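# Six arms hang a marquee roof on its posts

## Task

Using six arms whose feet sit on the tabletop at these approximate scene-frame spots (metres) and headings (degrees counter-clockwise from +x): arm1 x=+0.29 y=+0.65 z=+0.72 heading -102; arm2 x=-0.22 y=+0.65 z=+0.72 heading -85; arm3 x=-0.31 y=-0.65 z=+0.72 heading +99; arm4 x=+0.24 y=-0.65 z=+0.72 heading +83; arm5 x=-0.70 y=-0.07 z=+0.72 heading +8; arm6 x=+0.70 y=+0.08 z=+0.72 heading +166. Put the marquee roof on the posts. Each post's spike must pass through one corner eyelet, and that eyelet must sit fully down on it. The knob side of the roof must face up, and the centre of the roof must sag freely without resting on anything. Finally every gripper must release and every arm must back away. It only counts if the roof stays in place with no robot holding it. Nothing else on the table should be shifted, leaning or knocked over; each such item lowers the score.

## Robot and tools

ROBOTS. Six identical i2rt Big YAM arms, named arm1 to arm6. Each has six joints, a two-finger gripper and a wrist camera. The hand can reach roughly 1.0 m out from the joint-1 axis. The arms do not coordinate with each other: if one is stopped or slowed, the rest keep going. Two room cameras, cam_high and cam_low, are fixed and not on any arm.

FRAME. A single scene frame is used. Its origin is on the floor and +z is up; the tabletop is near z=0.72. The hand point lies midway between the fingertips. The hand's z axis runs along the fingers, and the fingers open and close along its y axis. No result line prints the feet poses; the task text gives approximate ones.

execute_actions. Arguments: "actions", a list holding one action or nothing, plus an optional "cameras" list.
- An action is an object keyed by arm name. Each arm may appear at most once, and each has a "joints" object.
- Inside "joints" you name individual joints. Each value is an absolute target, not an offset from where the joint is now.
- Joints, units and allowed ranges (tolerance for counting as reached in brackets):
  - joint1_rad: -2.879 to 2.879 (±0.045). Turns the whole arm about its foot; positive is counter-clockwise seen from above; 0 points the arm along its foot's heading.
  - joint2_rad: 0 to 3.141 (±0.14). Shoulder. At 0 the upper arm lies about level and points back; increasing it raises the arm and then swings it forward.
  - joint3_rad: 0 to 3.019 (±0.09). Elbow. At 0 the forearm is folded onto the upper arm; larger values open it.
  - joint4_rad: -1.692 to 1.57 (±0.055). Hand pitch; positive tilts the fingers up.
  - joint5_rad: -1.57 to 1.57 (±0.03). Sideways hand swing; positive is toward the arm's right.
  - joint6_rad: -2.094 to 2.094 (±0.035). Hand roll; positive is clockwise viewed from behind the hand.
  - gripper_m: 0 to 0.093 metres (±0.003). This is the fingertip gap. Each finger pad can squeeze about 50 to 62 N, or less on some grippers.
- Every motion in an action begins at the same moment, but the motions may finish at different times. No action runs longer than 15 s.
- Joints move at differing speeds, so the hand's path between postures can curve widely.
- A joint or arm you leave out may still be driving toward its previous target.
- A call that has an unknown key or an out-of-range value is rejected, and nothing moves.
- An empty actions list just reports state and images.
- "cameras" picks which images come back. Values are arm1_cam_wrist through arm6_cam_wrist, cam_high, cam_low or "all". Leaving it out, null or ["all"] returns every camera; [] returns none. The "pictures" line gives the order of the images.

wait: seconds, from 0 to 10. Sends no new command. Returns the same report as an empty action.

zoom_image: camera plus region [x0, y0, x1, y1] in that camera's image pixels, with the origin at the top left. The region can be at most 504x504. It only works on cameras that gave a full image in the latest result. Wrist images are 504x504 fisheye; room images are 896x504.

finished_scene: scene (1 or 2). Ends that scene for good once the last command has been held. Do this only once the roof is resting on the posts by itself. Replying without any tool call also ends everything.

READING RESULTS. joint_positions gives the current angles. joint_status tells how each joint named in the last accepted action ended:
- "off_target": stopped short of the target and may still be pushing.
- "contact_stop": stopped on contact; the joint now holds where it rests.
- "time_out": did not arrive in time. It keeps the target, or a clipped one close by, and keeps pushing; it may finish on its own if the way clears. To relieve the push, send the joint its reported position.
- "not_followed": shown with "joint command not followed", usually plus a "cause:" line. A self- or arm-collision check blocked that arm's joint targets, though its gripper target still ran. The blocked targets may be retried with later actions, so send different ones.
- on_its_own lists what the call did not command. "held at" there is a joint's target, not its actual position.
If a result reports a stop, the remaining execute_actions, wait and finished_scene calls in that same reply are skipped. Camera poses in results may shift slightly from the listed calibration. Wrist camera poses come from the reported joint angles, so their error can be larger.

HEAT. Holding loads or pushing warms motors, and this continues while you think. From 85 °C a MOTOR HOT line appears. At 100 °C that whole arm goes limp and drops what it holds; this is an OVER-TEMPERATURE FAULT. Its joints then read "limit_stop_at_motor_heat"; send those targets again afterwards. A load held up by a joint slowly sinks.

AVOID. The arms do not stop when they touch something; they keep pressing, sometimes hard. Robots squeezing each other fails the run, and a hard collision may too. The collision check ignores fingers, gripper housings and wrist cameras, and it can react too late. Do not let rigid objects leave the work area, and do not tip, lean or shift anything besides the roof. Avoid drops, slips, slams and heavy pushing. A nearby loose object may get nudged now and then by an outside push. The simulation keeps running while you reason, and the arms hold the last command during that time.

Each tool is called after ">>>" as a command line: name --argument value for each argument, lists and objects as JSON in quotes; but a table of rows of numbers goes row by row, as --pt "numbers of a row", without its own name.

## Session

>>> execute_actions --actions '[]'

Scene clock: 0.00 s.
arm1.joint_positions: joint1_rad=+0.257 joint2_rad=+0.413 joint3_rad=+0.552 joint4_rad=-1.252 joint5_rad=+0.204 joint6_rad=-0.384 gripper_m=+0.095
arm1.joint_status: not commanded
arm1.hand: x=+0.2727 y=+0.4590 z=+0.9414 quat_wxyz=(-0.054, -0.523, -0.817, +0.239) (m; scene frame)
arm2.joint_positions: joint1_rad=-0.357 joint2_rad=+0.519 joint3_rad=+0.405 joint4_rad=-0.989 joint5_rad=-0.262 joint6_rad=+0.293 gripper_m=+0.094
arm2.joint_status: not commanded
arm2.hand: x=-0.2397 y=+0.4331 z=+0.9350 quat_wxyz=(-0.256, -0.834, -0.482, +0.074) (m; scene frame)
arm3.joint_positions: joint1_rad=+0.117 joint2_rad=+0.333 joint3_rad=+0.661 joint4_rad=-1.408 joint5_rad=+0.301 joint6_rad=+0.513 gripper_m=+0.095
arm3.joint_status: not commanded
arm3.hand: x=-0.3024 y=-0.4832 z=+0.9746 quat_wxyz=(-0.228, +0.561, -0.778, -0.167) (m; scene frame)
arm4.joint_positions: joint1_rad=-0.201 joint2_rad=+0.473 joint3_rad=+0.473 joint4_rad=-1.093 joint5_rad=-0.142 joint6_rad=-0.533 gripper_m=+0.094
arm4.joint_status: not commanded
arm4.hand: x=+0.2789 y=-0.4437 z=+0.9236 quat_wxyz=(-0.197, +0.772, -0.584, -0.158) (m; scene frame)
arm5.joint_positions: joint1_rad=+0.396 joint2_rad=+0.404 joint3_rad=+0.603 joint4_rad=-1.295 joint5_rad=+0.099 joint6_rad=+0.239 gripper_m=+0.095
arm5.joint_status: not commanded
arm5.hand: x=-0.5349 y=+0.0145 z=+0.9299 quat_wxyz=(-0.241, +0.145, -0.959, -0.048) (m; scene frame)
arm6.joint_positions: joint1_rad=-0.302 joint2_rad=+0.499 joint3_rad=+0.439 joint4_rad=-1.058 joint5_rad=-0.311 joint6_rad=-0.197 gripper_m=+0.094
arm6.joint_status: not commanded
arm6.hand: x=+0.4948 y=+0.1463 z=+0.9510 quat_wxyz=(+0.058, +0.955, -0.141, -0.254) (m; scene frame)
pictures: arm1_cam_wrist, arm2_cam_wrist, arm3_cam_wrist, arm4_cam_wrist, arm5_cam_wrist, arm6_cam_wrist, cam_high, cam_low
Images, in order (width x height): arm1_cam_wrist 504x504, arm2_cam_wrist 504x504, arm3_cam_wrist 504x504, arm4_cam_wrist 504x504, arm5_cam_wrist 504x504, arm6_cam_wrist 504x504, cam_high 896x504, cam_low 896x504.

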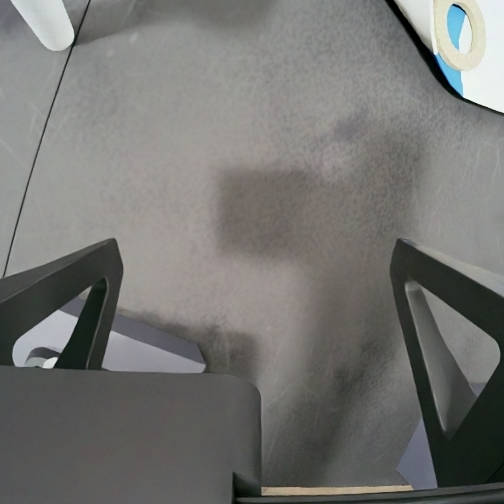

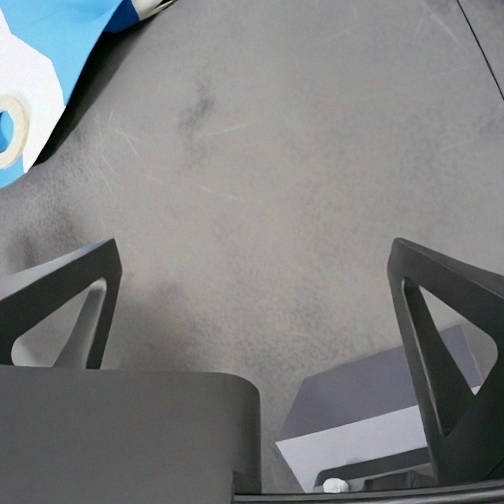

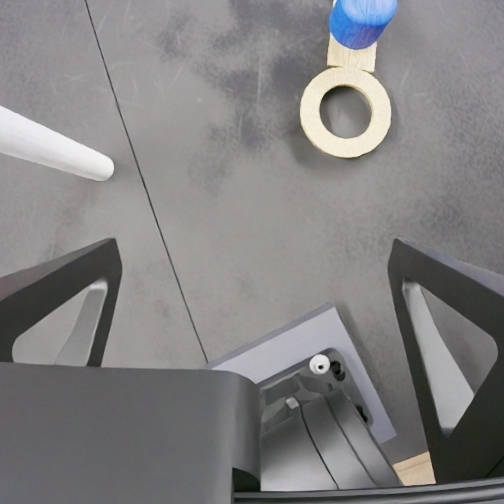

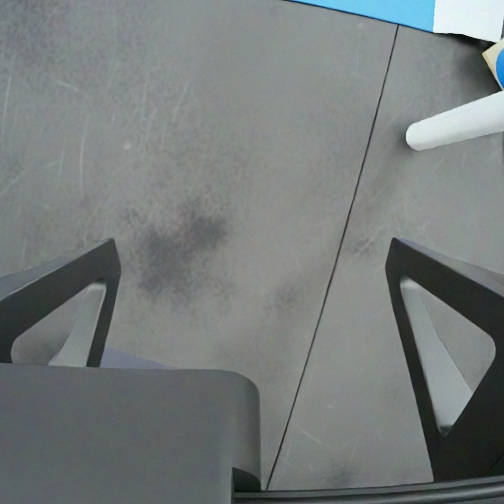

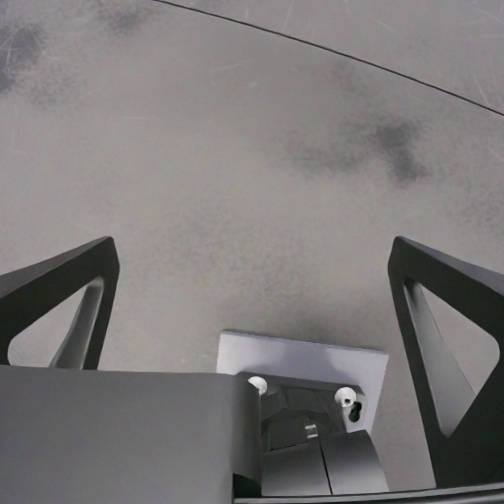

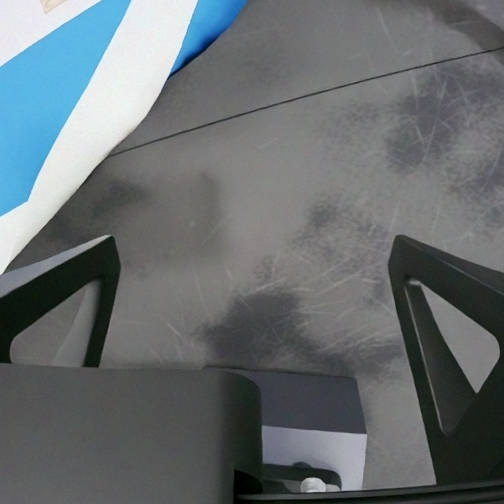

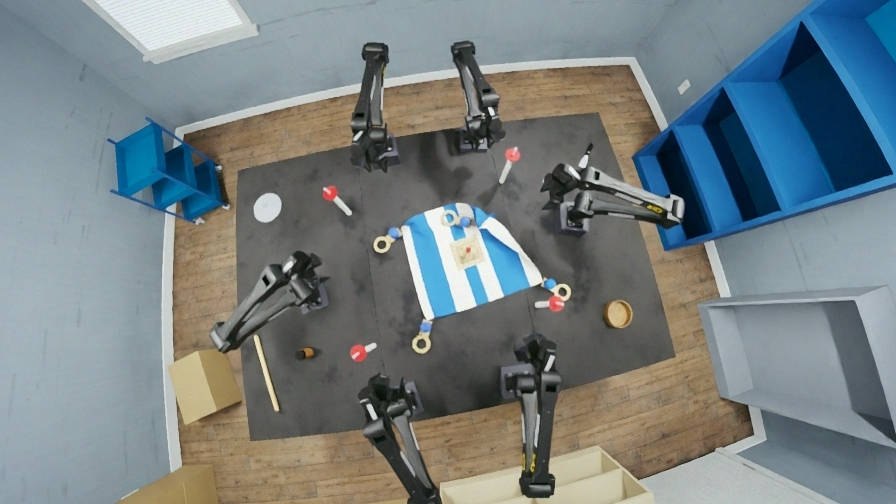

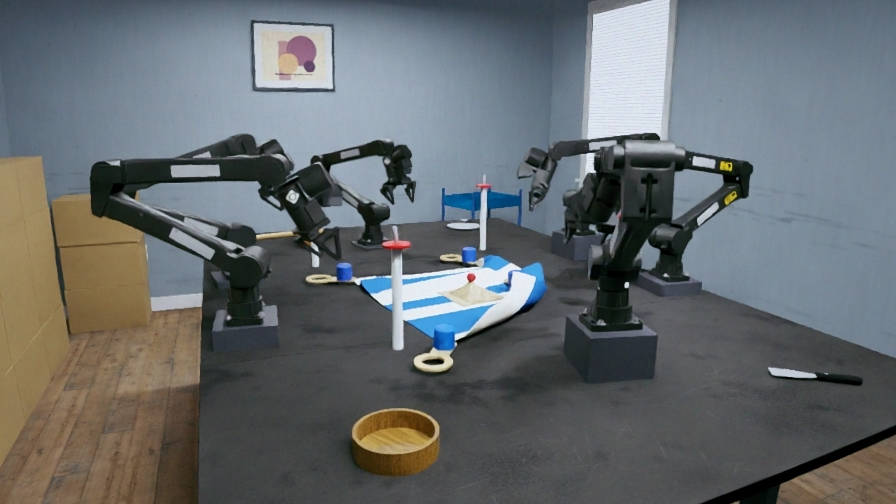

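>>> execute_actions --actions '[{"arm3":{"joints":{"joint1_rad":-0.61,"joint2_rad":1.4,"joint3_rad":0.82,"joint4_rad":-0.99,"joint5_rad":0,"joint6_rad":0}}}]' --cameras '["arm3_cam_wrist","cam_high"]'

Scene clock: 2.93 s.
arm1.joint_positions: joint1_rad=+0.257 joint2_rad=+0.413 joint3_rad=+0.552 joint4_rad=-1.252 joint5_rad=+0.204 joint6_rad=-0.384 gripper_m=+0.095
arm1.joint_status: not commanded
arm1.hand: x=+0.2727 y=+0.4590 z=+0.9414 quat_wxyz=(-0.054, -0.523, -0.817, +0.239) (m; scene frame)
arm2.joint_positions: joint1_rad=-0.357 joint2_rad=+0.519 joint3_rad=+0.405 joint4_rad=-0.989 joint5_rad=-0.262 joint6_rad=+0.293 gripper_m=+0.094
arm2.joint_status: not commanded
arm2.hand: x=-0.2397 y=+0.4331 z=+0.9350 quat_wxyz=(-0.256, -0.834, -0.482, +0.074) (m; scene frame)
arm3.joint_positions: joint1_rad=-0.608 joint2_rad=+1.396 joint3_rad=+0.795 joint4_rad=-1.002 joint5_rad=+0.004 joint6_rad=+0.017 gripper_m=+0.095
arm3.joint_status: all done
arm3.hand: x=-0.1631 y=-0.3550 z=+0.7971 quat_wxyz=(+0.012, +0.521, -0.854, +0.008) (m; scene frame)
arm4.joint_positions: joint1_rad=-0.201 joint2_rad=+0.473 joint3_rad=+0.473 joint4_rad=-1.093 joint5_rad=-0.142 joint6_rad=-0.533 gripper_m=+0.094
arm4.joint_status: not commanded
arm4.hand: x=+0.2789 y=-0.4437 z=+0.9236 quat_wxyz=(-0.197, +0.772, -0.584, -0.158) (m; scene frame)
arm5.joint_positions: joint1_rad=+0.396 joint2_rad=+0.404 joint3_rad=+0.603 joint4_rad=-1.295 joint5_rad=+0.099 joint6_rad=+0.239 gripper_m=+0.095
arm5.joint_status: not commanded
arm5.hand: x=-0.5349 y=+0.0145 z=+0.9299 quat_wxyz=(-0.241, +0.145, -0.959, -0.048) (m; scene frame)
arm6.joint_positions: joint1_rad=-0.302 joint2_rad=+0.499 joint3_rad=+0.439 joint4_rad=-1.058 joint5_rad=-0.311 joint6_rad=-0.197 gripper_m=+0.094
arm6.joint_status: not commanded
arm6.hand: x=+0.4948 y=+0.1463 z=+0.9510 quat_wxyz=(+0.058, +0.955, -0.141, -0.254) (m; scene frame)
pictures: arm3_cam_wrist, cam_high
camera_calibration (this result's frames):
arm3_cam_wrist: T_world_to_cam=[[0.889626, -0.456647, 0.0061751, -0.0255242], [-0.3643, -0.701434, 0.612598, -0.793902], [-0.27541, -0.547233, -0.79037, 0.512865], [0, 0, 0, 1]] pos_world=[-0.125263, -0.287869, 0.891854]
Images, in order (width x height): arm3_cam_wrist 504x504, cam_high 896x504.

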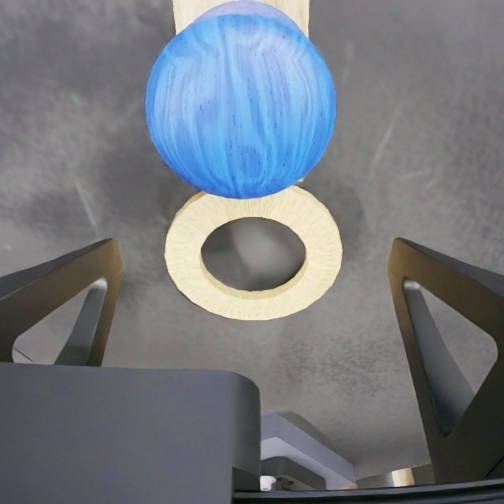

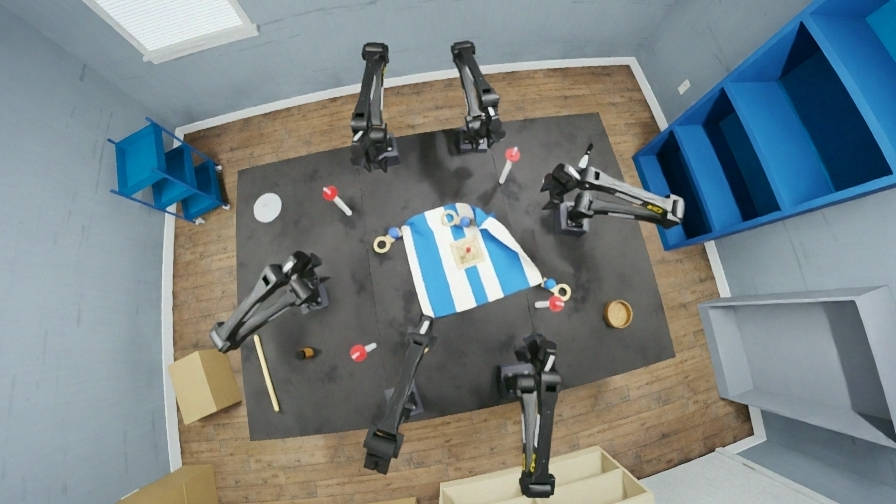

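>>> execute_actions --actions '[{"arm3":{"joints":{"joint2_rad":1.59,"joint3_rad":0.87,"joint4_rad":-0.86}}}]' --cameras '["arm3_cam_wrist","cam_low"]'

Scene clock: 4.53 s.
arm1.joint_positions: joint1_rad=+0.257 joint2_rad=+0.413 joint3_rad=+0.552 joint4_rad=-1.252 joint5_rad=+0.204 joint6_rad=-0.384 gripper_m=+0.095
arm1.joint_status: not commanded
arm1.hand: x=+0.2727 y=+0.4590 z=+0.9414 quat_wxyz=(-0.054, -0.523, -0.817, +0.239) (m; scene frame)
arm2.joint_positions: joint1_rad=-0.357 joint2_rad=+0.519 joint3_rad=+0.405 joint4_rad=-0.989 joint5_rad=-0.262 joint6_rad=+0.293 gripper_m=+0.094
arm2.joint_status: not commanded
arm2.hand: x=-0.2397 y=+0.4331 z=+0.9350 quat_wxyz=(-0.256, -0.834, -0.482, +0.074) (m; scene frame)
arm3.joint_positions: joint1_rad=-0.608 joint2_rad=+1.593 joint3_rad=+0.843 joint4_rad=-0.872 joint5_rad=+0.004 joint6_rad=+0.017 gripper_m=+0.095
arm3.joint_status: all done
arm3.hand: x=-0.1475 y=-0.3231 z=+0.7456 quat_wxyz=(+0.020, +0.521, -0.853, +0.013) (m; scene frame)
arm4.joint_positions: joint1_rad=-0.201 joint2_rad=+0.473 joint3_rad=+0.473 joint4_rad=-1.093 joint5_rad=-0.142 joint6_rad=-0.533 gripper_m=+0.094
arm4.joint_status: not commanded
arm4.hand: x=+0.2789 y=-0.4437 z=+0.9236 quat_wxyz=(-0.197, +0.772, -0.584, -0.158) (m; scene frame)
arm5.joint_positions: joint1_rad=+0.396 joint2_rad=+0.404 joint3_rad=+0.603 joint4_rad=-1.295 joint5_rad=+0.099 joint6_rad=+0.239 gripper_m=+0.095
arm5.joint_status: not commanded
arm5.hand: x=-0.5349 y=+0.0145 z=+0.9299 quat_wxyz=(-0.241, +0.145, -0.959, -0.048) (m; scene frame)
arm6.joint_positions: joint1_rad=-0.302 joint2_rad=+0.499 joint3_rad=+0.439 joint4_rad=-1.058 joint5_rad=-0.311 joint6_rad=-0.197 gripper_m=+0.094
arm6.joint_status: not commanded
arm6.hand: x=+0.4948 y=+0.1463 z=+0.9510 quat_wxyz=(+0.058, +0.955, -0.141, -0.254) (m; scene frame)
pictures: arm3_cam_wrist, cam_low
camera_calibration (this result's frames):
arm3_cam_wrist: T_world_to_cam=[[0.889872, -0.456164, 0.00645051, -0.0245392], [-0.358867, -0.691199, 0.627262, -0.741062], [-0.281676, -0.560498, -0.778781, 0.480074], [0, 0, 0, 1]] pos_world=[-0.108881, -0.254335, 0.838871]
Images, in order (width x height): arm3_cam_wrist 504x504, cam_low 896x504.

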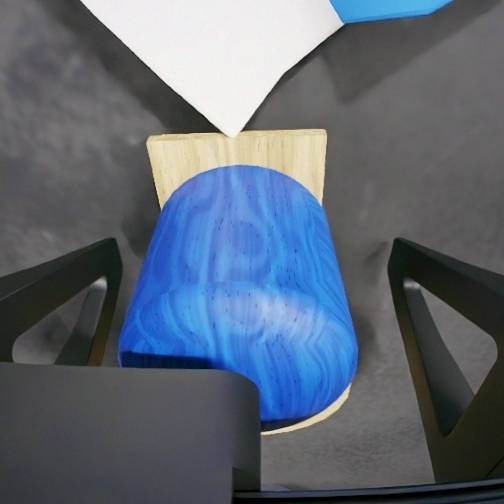

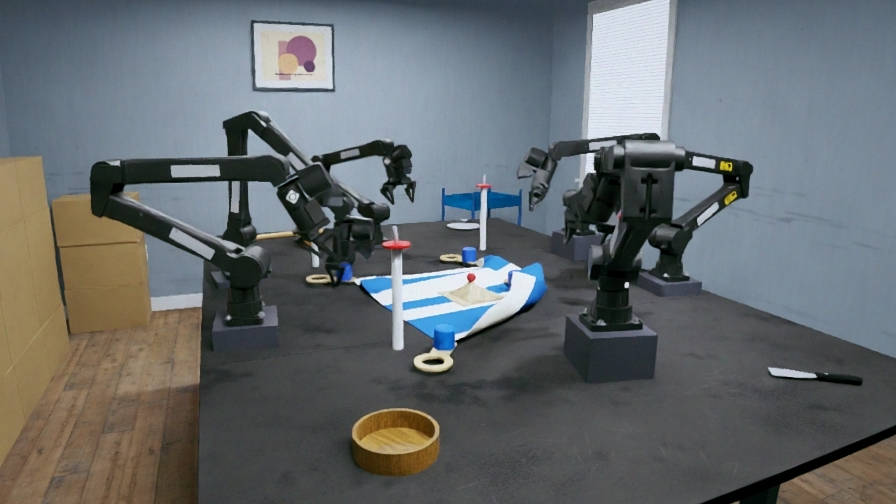

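>>> execute_actions --actions '[{"arm3":{"joints":{"gripper_m":0.02}}}]' --cameras '[]'

>>> execute_actions --actions '[{"arm3":{"joints":{"joint2_rad":1.285,"joint3_rad":1.32,"joint4_rad":-1.61}}}]' --cameras '[]'

>>> execute_actions --actions '[{"arm3":{"joints":{"joint1_rad":0.22}}}]' --cameras '["arm3_cam_wrist","cam_low","cam_high"]'

Scene clock: 5.80 s.
arm1.joint_positions: joint1_rad=+0.257 joint2_rad=+0.413 joint3_rad=+0.552 joint4_rad=-1.252 joint5_rad=+0.204 joint6_rad=-0.384 gripper_m=+0.095
arm1.joint_status: not commanded
arm1.hand: x=+0.2727 y=+0.4590 z=+0.9414 quat_wxyz=(-0.054, -0.523, -0.817, +0.239) (m; scene frame)
arm2.joint_positions: joint1_rad=-0.357 joint2_rad=+0.519 joint3_rad=+0.405 joint4_rad=-0.989 joint5_rad=-0.262 joint6_rad=+0.293 gripper_m=+0.094
arm2.joint_status: not commanded
arm2.hand: x=-0.2397 y=+0.4331 z=+0.9350 quat_wxyz=(-0.256, -0.834, -0.482, +0.074) (m; scene frame)
arm3.joint_positions: joint1_rad=-0.608 joint2_rad=+1.593 joint3_rad=+0.843 joint4_rad=-0.872 joint5_rad=+0.002 joint6_rad=+0.016 gripper_m=+0.048
arm3.joint_status: gripper_m off_target (ended at +0.048, target +0.020)
arm3.hand: x=-0.1476 y=-0.3228 z=+0.7456 quat_wxyz=(+0.020, +0.521, -0.853, +0.012) (m; scene frame)
arm4.joint_positions: joint1_rad=-0.201 joint2_rad=+0.473 joint3_rad=+0.473 joint4_rad=-1.093 joint5_rad=-0.142 joint6_rad=-0.533 gripper_m=+0.094
arm4.joint_status: not commanded
arm4.hand: x=+0.2789 y=-0.4437 z=+0.9236 quat_wxyz=(-0.197, +0.772, -0.584, -0.158) (m; scene frame)
arm5.joint_positions: joint1_rad=+0.396 joint2_rad=+0.404 joint3_rad=+0.603 joint4_rad=-1.295 joint5_rad=+0.099 joint6_rad=+0.239 gripper_m=+0.095
arm5.joint_status: not commanded
arm5.hand: x=-0.5349 y=+0.0145 z=+0.9299 quat_wxyz=(-0.241, +0.145, -0.959, -0.048) (m; scene frame)
arm6.joint_positions: joint1_rad=-0.302 joint2_rad=+0.499 joint3_rad=+0.439 joint4_rad=-1.058 joint5_rad=-0.311 joint6_rad=-0.197 gripper_m=+0.094
arm6.joint_status: not commanded
arm6.hand: x=+0.4948 y=+0.1463 z=+0.9510 quat_wxyz=(+0.058, +0.955, -0.141, -0.254) (m; scene frame)
pictures: none
No camera images: the call's "cameras" was empty. Leave "cameras" out to get every camera's image.

Scene clock: 7.20 s.
arm1.joint_positions: joint1_rad=+0.257 joint2_rad=+0.413 joint3_rad=+0.552 joint4_rad=-1.252 joint5_rad=+0.204 joint6_rad=-0.384 gripper_m=+0.095
arm1.joint_status: not commanded
arm1.hand: x=+0.2727 y=+0.4590 z=+0.9414 quat_wxyz=(-0.054, -0.523, -0.817, +0.239) (m; scene frame)
arm2.joint_positions: joint1_rad=-0.357 joint2_rad=+0.519 joint3_rad=+0.405 joint4_rad=-0.989 joint5_rad=-0.262 joint6_rad=+0.293 gripper_m=+0.094
arm2.joint_status: not commanded
arm2.hand: x=-0.2397 y=+0.4331 z=+0.9350 quat_wxyz=(-0.256, -0.834, -0.482, +0.074) (m; scene frame)
arm3.joint_positions: joint1_rad=-0.608 joint2_rad=+1.285 joint3_rad=+1.289 joint4_rad=-1.598 joint5_rad=+0.002 joint6_rad=+0.016 gripper_m=+0.048
arm3.joint_status: all done
arm3.hand: x=-0.1514 y=-0.3318 z=+1.0126 quat_wxyz=(+0.008, +0.521, -0.853, +0.005) (m; scene frame)
arm4.joint_positions: joint1_rad=-0.201 joint2_rad=+0.473 joint3_rad=+0.473 joint4_rad=-1.093 joint5_rad=-0.142 joint6_rad=-0.533 gripper_m=+0.094
arm4.joint_status: not commanded
arm4.hand: x=+0.2789 y=-0.4437 z=+0.9236 quat_wxyz=(-0.197, +0.772, -0.584, -0.158) (m; scene frame)
arm5.joint_positions: joint1_rad=+0.396 joint2_rad=+0.404 joint3_rad=+0.603 joint4_rad=-1.295 joint5_rad=+0.099 joint6_rad=+0.239 gripper_m=+0.095
arm5.joint_status: not commanded
arm5.hand: x=-0.5349 y=+0.0145 z=+0.9299 quat_wxyz=(-0.241, +0.145, -0.959, -0.048) (m; scene frame)
arm6.joint_positions: joint1_rad=-0.302 joint2_rad=+0.499 joint3_rad=+0.439 joint4_rad=-1.058 joint5_rad=-0.311 joint6_rad=-0.197 gripper_m=+0.094
arm6.joint_status: not commanded
arm6.hand: x=+0.4948 y=+0.1463 z=+0.9510 quat_wxyz=(+0.058, +0.955, -0.141, -0.254) (m; scene frame)
pictures: none
No camera images: the call's "cameras" was empty. Leave "cameras" out to get every camera's image.

Scene clock: 10.07 s.
arm1.joint_positions: joint1_rad=+0.257 joint2_rad=+0.413 joint3_rad=+0.552 joint4_rad=-1.252 joint5_rad=+0.204 joint6_rad=-0.384 gripper_m=+0.095
arm1.joint_status: not commanded
arm1.hand: x=+0.2727 y=+0.4590 z=+0.9414 quat_wxyz=(-0.054, -0.523, -0.817, +0.239) (m; scene frame)
arm2.joint_positions: joint1_rad=-0.357 joint2_rad=+0.519 joint3_rad=+0.405 joint4_rad=-0.989 joint5_rad=-0.262 joint6_rad=+0.293 gripper_m=+0.094
arm2.joint_status: not commanded
arm2.hand: x=-0.2397 y=+0.4331 z=+0.9350 quat_wxyz=(-0.256, -0.834, -0.482, +0.074) (m; scene frame)
arm3.joint_positions: joint1_rad=+0.161 joint2_rad=+1.286 joint3_rad=+1.289 joint4_rad=-1.598 joint5_rad=+0.044 joint6_rad=-0.049 gripper_m=+0.048
arm3.joint_status: joint1_rad time_out (moved +0.769 of +0.828)
arm3.on_its_own: joint1_rad reads +0.161 and still pushes toward +0.220 since a time_out
arm3.hand: x=-0.4113 y=-0.3091 z=+1.0127 quat_wxyz=(-0.012, +0.822, -0.569, +0.021) (m; scene frame)
arm4.joint_positions: joint1_rad=-0.201 joint2_rad=+0.473 joint3_rad=+0.473 joint4_rad=-1.093 joint5_rad=-0.142 joint6_rad=-0.533 gripper_m=+0.094
arm4.joint_status: not commanded
arm4.hand: x=+0.2789 y=-0.4437 z=+0.9236 quat_wxyz=(-0.197, +0.772, -0.584, -0.158) (m; scene frame)
arm5.joint_positions: joint1_rad=+0.396 joint2_rad=+0.404 joint3_rad=+0.603 joint4_rad=-1.295 joint5_rad=+0.099 joint6_rad=+0.239 gripper_m=+0.095
arm5.joint_status: not commanded
arm5.hand: x=-0.5349 y=+0.0145 z=+0.9299 quat_wxyz=(-0.241, +0.145, -0.959, -0.048) (m; scene frame)
arm6.joint_positions: joint1_rad=-0.302 joint2_rad=+0.499 joint3_rad=+0.439 joint4_rad=-1.058 joint5_rad=-0.311 joint6_rad=-0.197 gripper_m=+0.094
arm6.joint_status: not commanded
arm6.hand: x=+0.4948 y=+0.1463 z=+0.9510 quat_wxyz=(+0.058, +0.955, -0.141, -0.254) (m; scene frame)
pictures: arm3_cam_wrist, cam_high, cam_low
camera_calibration (this result's frames):
arm3_cam_wrist: T_world_to_cam=[[0.934414, 0.352974, 0.0477456, 0.441488], [0.253745, -0.753731, 0.606221, -0.739716], [0.249967, -0.554346, -0.793862, 0.857443], [0, 0, 0, 1]] pos_world=[-0.439166, -0.23806, 1.10804]
Images, in order (width x height): arm3_cam_wrist 504x504, cam_high 896x504, cam_low 896x504.

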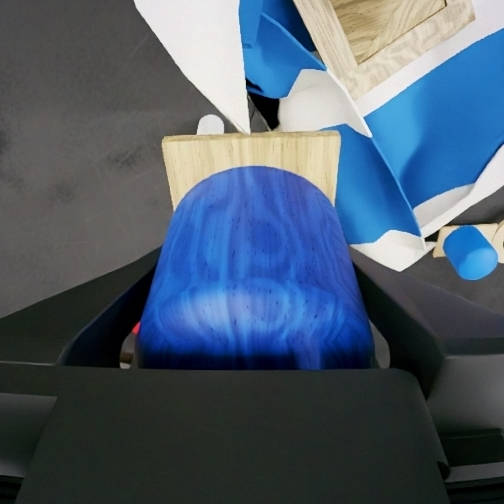

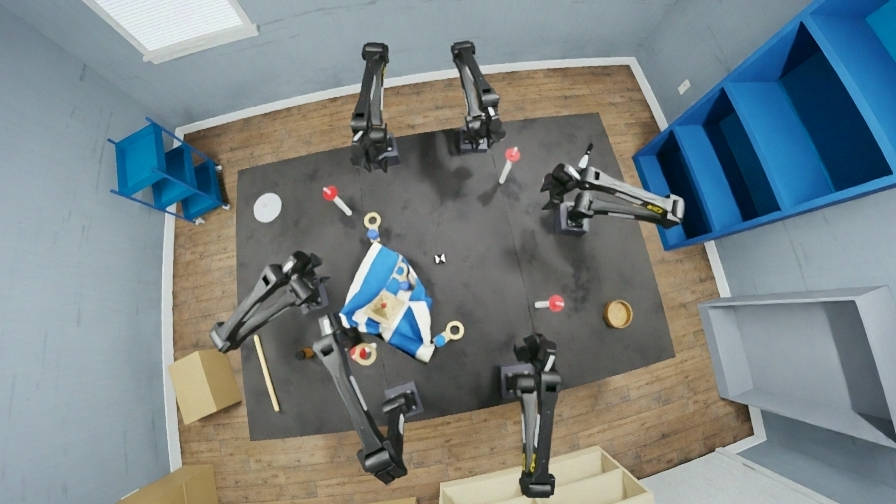

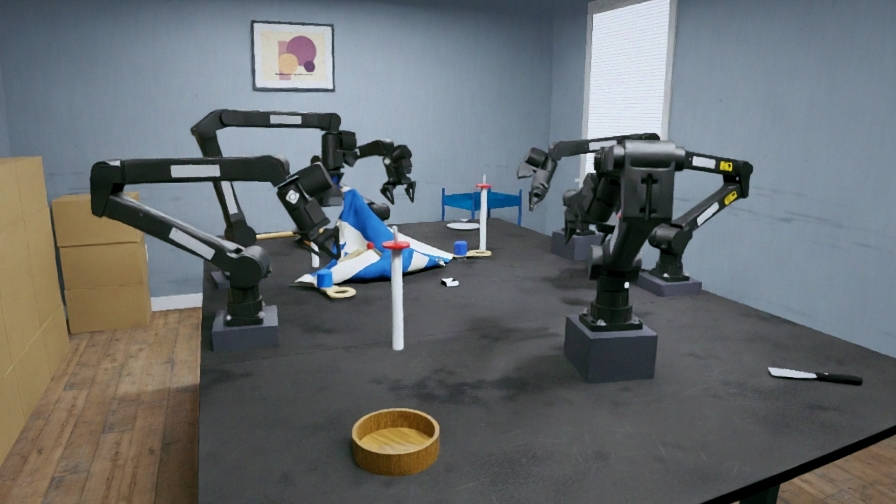

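>>> execute_actions --actions '[]' --cameras '["arm5_cam_wrist","cam_low","cam_high"]'

>>> zoom_image --camera "cam_high" --region '[290,280,450,400]'

>>> zoom_image --camera "cam_low" --region '[240,150,440,300]'

Scene clock: 10.37 s.
arm1.joint_positions: joint1_rad=+0.257 joint2_rad=+0.413 joint3_rad=+0.552 joint4_rad=-1.252 joint5_rad=+0.204 joint6_rad=-0.384 gripper_m=+0.095
arm1.joint_status: not commanded
arm1.hand: x=+0.2727 y=+0.4590 z=+0.9414 quat_wxyz=(-0.054, -0.523, -0.817, +0.239) (m; scene frame)
arm2.joint_positions: joint1_rad=-0.357 joint2_rad=+0.519 joint3_rad=+0.405 joint4_rad=-0.989 joint5_rad=-0.262 joint6_rad=+0.293 gripper_m=+0.094
arm2.joint_status: not commanded
arm2.hand: x=-0.2397 y=+0.4331 z=+0.9350 quat_wxyz=(-0.256, -0.834, -0.482, +0.074) (m; scene frame)
arm3.joint_positions: joint1_rad=+0.161 joint2_rad=+1.286 joint3_rad=+1.289 joint4_rad=-1.598 joint5_rad=+0.044 joint6_rad=-0.049 gripper_m=+0.048
arm3.joint_status: joint1_rad time_out (moved +0.769 of +0.828)
arm3.on_its_own: joint1_rad reads +0.161 and still pushes toward +0.220 since a time_out
arm3.hand: x=-0.4113 y=-0.3091 z=+1.0127 quat_wxyz=(-0.012, +0.822, -0.569, +0.021) (m; scene frame)
arm4.joint_positions: joint1_rad=-0.201 joint2_rad=+0.473 joint3_rad=+0.473 joint4_rad=-1.093 joint5_rad=-0.142 joint6_rad=-0.533 gripper_m=+0.094
arm4.joint_status: not commanded
arm4.hand: x=+0.2789 y=-0.4437 z=+0.9236 quat_wxyz=(-0.197, +0.772, -0.584, -0.158) (m; scene frame)
arm5.joint_positions: joint1_rad=+0.396 joint2_rad=+0.404 joint3_rad=+0.603 joint4_rad=-1.295 joint5_rad=+0.099 joint6_rad=+0.239 gripper_m=+0.095
arm5.joint_status: not commanded
arm5.hand: x=-0.5349 y=+0.0145 z=+0.9299 quat_wxyz=(-0.241, +0.145, -0.959, -0.048) (m; scene frame)
arm6.joint_positions: joint1_rad=-0.302 joint2_rad=+0.499 joint3_rad=+0.439 joint4_rad=-1.058 joint5_rad=-0.311 joint6_rad=-0.197 gripper_m=+0.094
arm6.joint_status: not commanded
arm6.hand: x=+0.4948 y=+0.1463 z=+0.9510 quat_wxyz=(+0.058, +0.955, -0.141, -0.254) (m; scene frame)
pictures: arm5_cam_wrist, cam_high, cam_low
Images, in order (width x height): arm5_cam_wrist 504x504, cam_high 896x504, cam_low 896x504.

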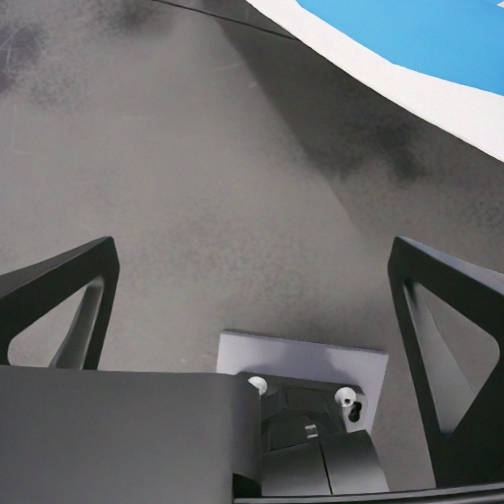

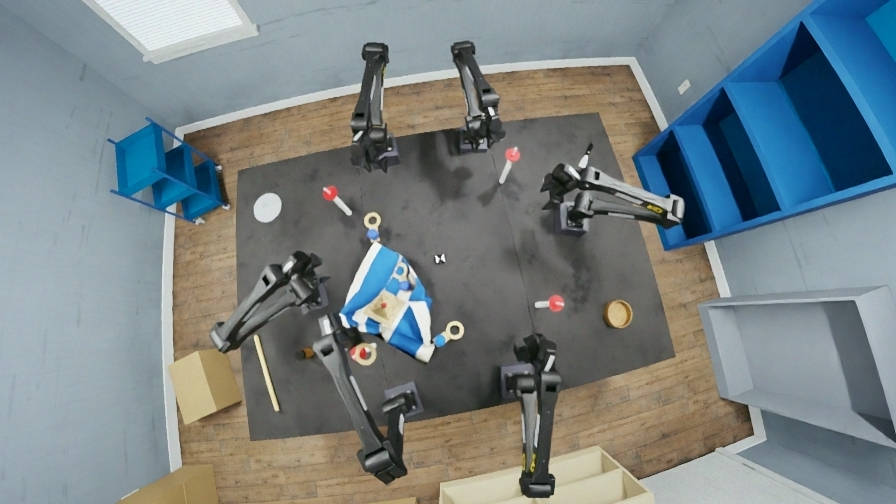

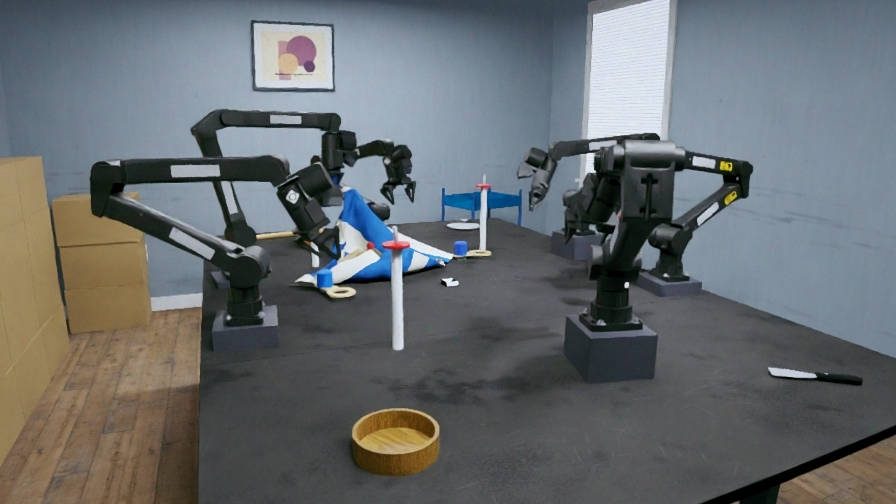

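Region (290, 280, 450, 400) of cam_high's 896x504 image, scaled by 3.150, with more detail than that image has; it fills the top 378 rows of this view, and the rest is white.

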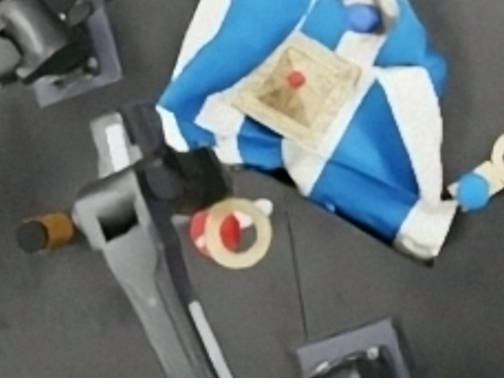

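Region (240, 150, 440, 300) of cam_low's 896x504 image, scaled by 2.520, with more detail than that image has; it fills the top 378 rows of this view, and the rest is white.

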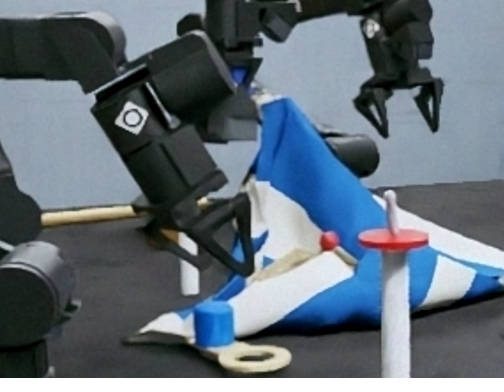

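>>> execute_actions --actions '[{"arm5":{"joints":{"joint1_rad":1.3}},"arm3":{"joints":{"joint1_rad":0.25,"joint5_rad":0,"joint6_rad":0}}}]' --cameras '["cam_low","cam_high"]'

>>> zoom_image --camera "cam_high" --region '[290,280,450,400]'

>>> zoom_image --camera "cam_low" --region '[240,150,440,300]'

Scene clock: 12.47 s.
arm1.joint_positions: joint1_rad=+0.257 joint2_rad=+0.413 joint3_rad=+0.552 joint4_rad=-1.252 joint5_rad=+0.204 joint6_rad=-0.384 gripper_m=+0.095
arm1.joint_status: not commanded
arm1.hand: x=+0.2727 y=+0.4590 z=+0.9414 quat_wxyz=(-0.054, -0.523, -0.817, +0.239) (m; scene frame)
arm2.joint_positions: joint1_rad=-0.357 joint2_rad=+0.519 joint3_rad=+0.405 joint4_rad=-0.989 joint5_rad=-0.262 joint6_rad=+0.293 gripper_m=+0.094
arm2.joint_status: not commanded
arm2.hand: x=-0.2397 y=+0.4331 z=+0.9350 quat_wxyz=(-0.256, -0.834, -0.482, +0.074) (m; scene frame)
arm3.joint_positions: joint1_rad=+0.177 joint2_rad=+1.286 joint3_rad=+1.289 joint4_rad=-1.598 joint5_rad=+0.058 joint6_rad=-0.069 gripper_m=+0.048
arm3.joint_status: joint1_rad time_out (moved +0.016 of +0.089); joint5_rad time_out (moved +0.014 of -0.044); joint6_rad time_out (moved -0.021 of +0.049)
arm3.on_its_own: joint1_rad reads +0.177 and still pushes toward +0.250 since a time_out; joint5_rad reads +0.058 and still pushes toward +0.000 since a time_out; joint6_rad reads -0.069 and still pushes toward +0.000 since a time_out
arm3.hand: x=-0.4143 y=-0.3100 z=+1.0128 quat_wxyz=(-0.017, +0.832, -0.554, +0.026) (m; scene frame)
arm4.joint_positions: joint1_rad=-0.201 joint2_rad=+0.473 joint3_rad=+0.473 joint4_rad=-1.093 joint5_rad=-0.142 joint6_rad=-0.533 gripper_m=+0.094
arm4.joint_status: not commanded
arm4.hand: x=+0.2789 y=-0.4437 z=+0.9236 quat_wxyz=(-0.197, +0.772, -0.584, -0.158) (m; scene frame)
arm5.joint_positions: joint1_rad=+1.292 joint2_rad=+0.404 joint3_rad=+0.603 joint4_rad=-1.295 joint5_rad=+0.099 joint6_rad=+0.239 gripper_m=+0.095
arm5.joint_status: all done
arm5.hand: x=-0.6640 y=+0.1133 z=+0.9287 quat_wxyz=(-0.197, +0.547, -0.801, -0.143) (m; scene frame)
arm6.joint_positions: joint1_rad=-0.302 joint2_rad=+0.499 joint3_rad=+0.439 joint4_rad=-1.058 joint5_rad=-0.311 joint6_rad=-0.197 gripper_m=+0.094
arm6.joint_status: not commanded
arm6.hand: x=+0.4948 y=+0.1463 z=+0.9510 quat_wxyz=(+0.058, +0.955, -0.141, -0.254) (m; scene frame)
pictures: cam_high, cam_low
Images, in order (width x height): cam_high 896x504, cam_low 896x504.

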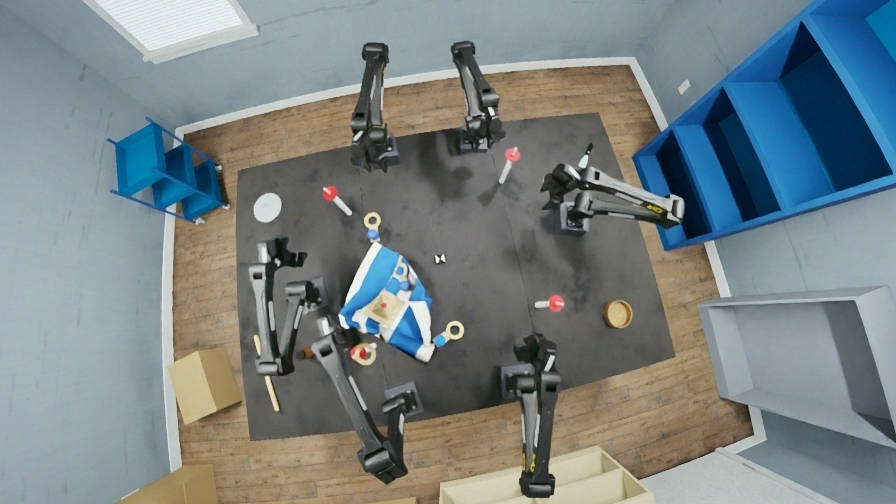

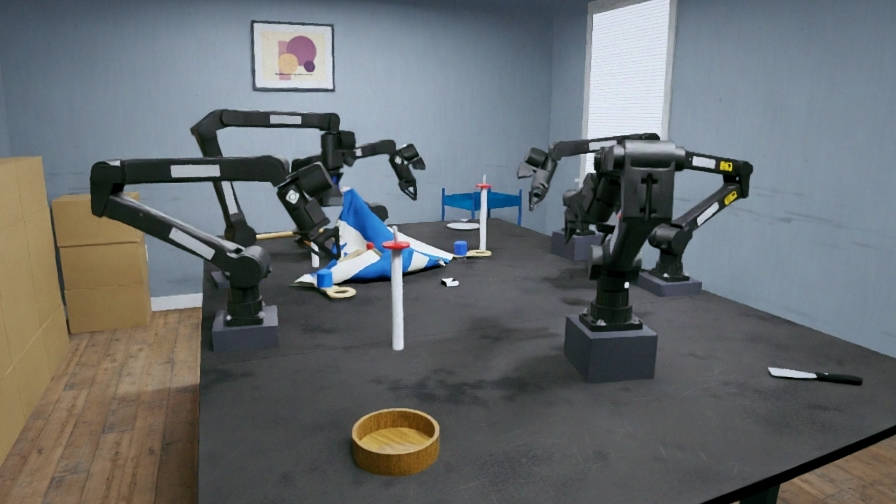

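Region (290, 280, 450, 400) of cam_high's 896x504 image, scaled by 3.150, with more detail than that image has; it fills the top 378 rows of this view, and the rest is white.

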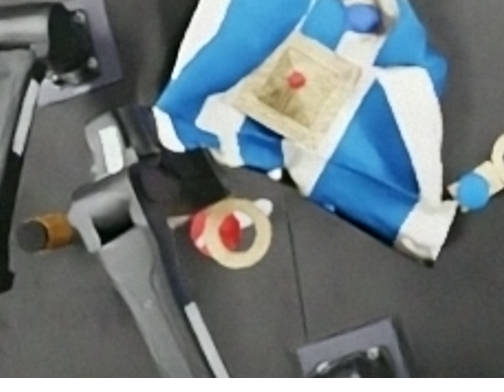

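Region (240, 150, 440, 300) of cam_low's 896x504 image, scaled by 2.520, with more detail than that image has; it fills the top 378 rows of this view, and the rest is white.

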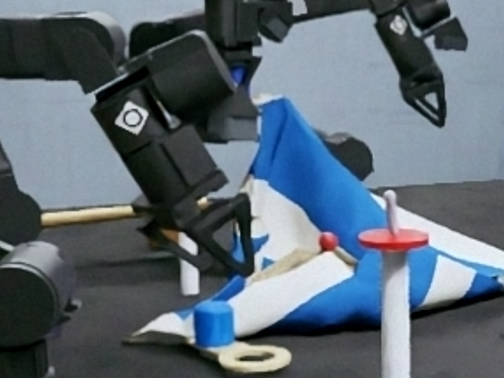

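>>> execute_actions --actions '[{"arm3":{"joints":{"joint1_rad":0.2,"joint3_rad":1.2,"joint4_rad":-1.5}}}]' --cameras '["cam_low","cam_high"]'

>>> zoom_image --camera "cam_high" --region '[290,280,450,400]'

>>> zoom_image --camera "cam_low" --region '[240,150,440,300]'

Scene clock: 13.60 s.
arm1.joint_positions: joint1_rad=+0.257 joint2_rad=+0.413 joint3_rad=+0.552 joint4_rad=-1.252 joint5_rad=+0.204 joint6_rad=-0.384 gripper_m=+0.095
arm1.joint_status: not commanded
arm1.hand: x=+0.2727 y=+0.4590 z=+0.9414 quat_wxyz=(-0.054, -0.523, -0.817, +0.239) (m; scene frame)
arm2.joint_positions: joint1_rad=-0.357 joint2_rad=+0.519 joint3_rad=+0.405 joint4_rad=-0.989 joint5_rad=-0.262 joint6_rad=+0.293 gripper_m=+0.094
arm2.joint_status: not commanded
arm2.hand: x=-0.2397 y=+0.4331 z=+0.9350 quat_wxyz=(-0.256, -0.834, -0.482, +0.074) (m; scene frame)
arm3.joint_positions: joint1_rad=+0.166 joint2_rad=+1.263 joint3_rad=+1.221 joint4_rad=-1.543 joint5_rad=+0.048 joint6_rad=-0.072 gripper_m=+0.048
arm3.joint_status: all done
arm3.on_its_own: joint5_rad reads +0.048 and still pushes toward +0.000 since a time_out; joint6_rad reads -0.072 and still pushes toward +0.000 since a time_out
arm3.hand: x=-0.4103 y=-0.3158 z=+0.9940 quat_wxyz=(-0.016, +0.830, -0.557, +0.019) (m; scene frame)
arm4.joint_positions: joint1_rad=-0.201 joint2_rad=+0.473 joint3_rad=+0.473 joint4_rad=-1.093 joint5_rad=-0.142 joint6_rad=-0.533 gripper_m=+0.094
arm4.joint_status: not commanded
arm4.hand: x=+0.2789 y=-0.4437 z=+0.9236 quat_wxyz=(-0.197, +0.772, -0.584, -0.158) (m; scene frame)
arm5.joint_positions: joint1_rad=+1.292 joint2_rad=+0.404 joint3_rad=+0.603 joint4_rad=-1.295 joint5_rad=+0.099 joint6_rad=+0.239 gripper_m=+0.095
arm5.joint_status: not commanded
arm5.hand: x=-0.6640 y=+0.1133 z=+0.9287 quat_wxyz=(-0.197, +0.547, -0.801, -0.143) (m; scene frame)
arm6.joint_positions: joint1_rad=-0.302 joint2_rad=+0.499 joint3_rad=+0.439 joint4_rad=-1.058 joint5_rad=-0.311 joint6_rad=-0.197 gripper_m=+0.094
arm6.joint_status: not commanded
arm6.hand: x=+0.4948 y=+0.1463 z=+0.9510 quat_wxyz=(+0.058, +0.955, -0.141, -0.254) (m; scene frame)
pictures: cam_high, cam_low
Images, in order (width x height): cam_high 896x504, cam_low 896x504.

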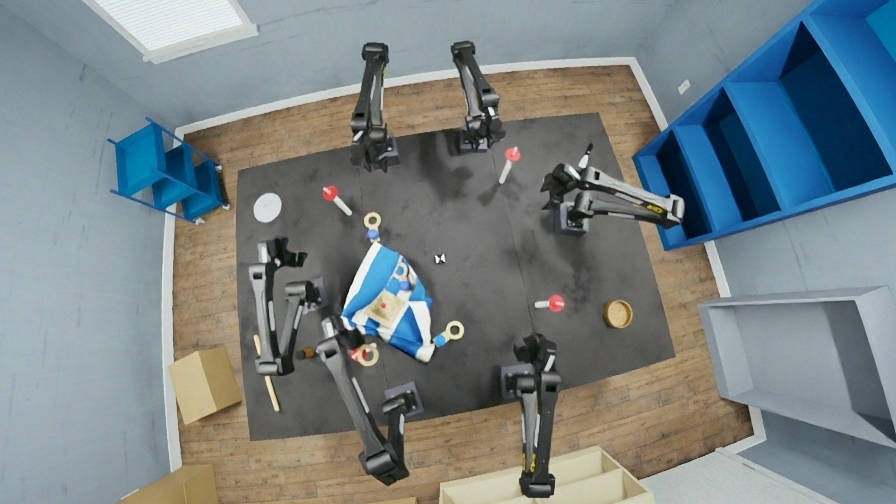

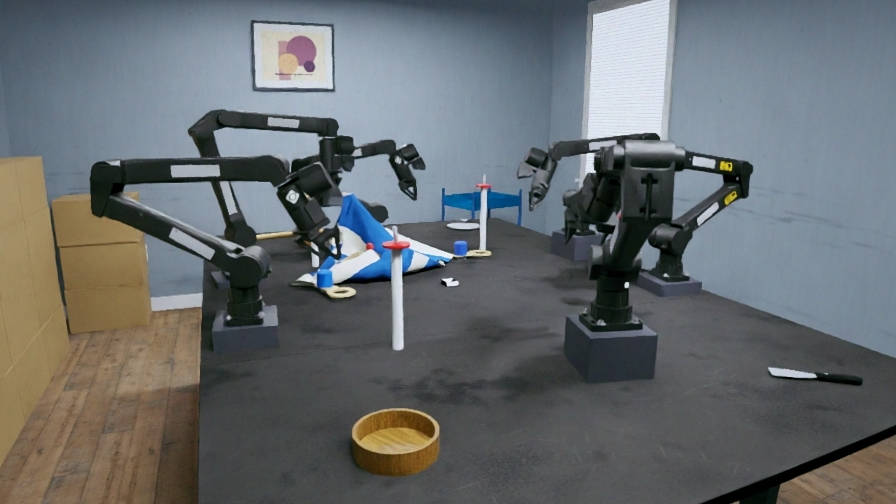

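Region (290, 280, 450, 400) of cam_high's 896x504 image, scaled by 3.150, with more detail than that image has; it fills the top 378 rows of this view, and the rest is white.

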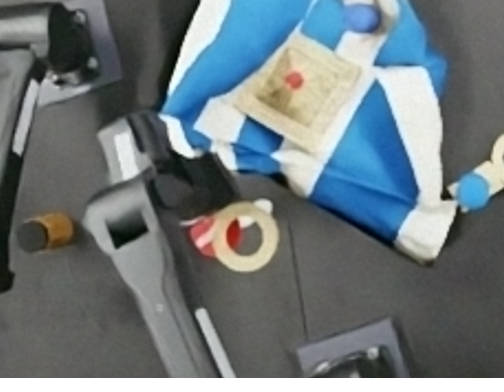

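Region (240, 150, 440, 300) of cam_low's 896x504 image, scaled by 2.520, with more detail than that image has; it fills the top 378 rows of this view, and the rest is white.

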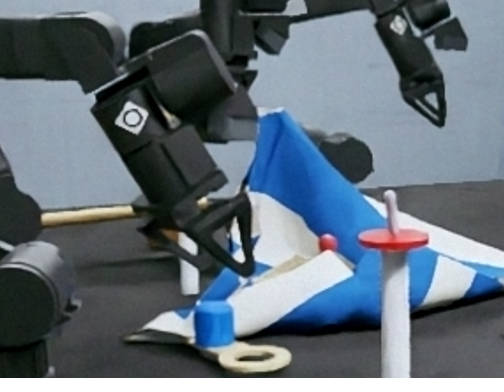

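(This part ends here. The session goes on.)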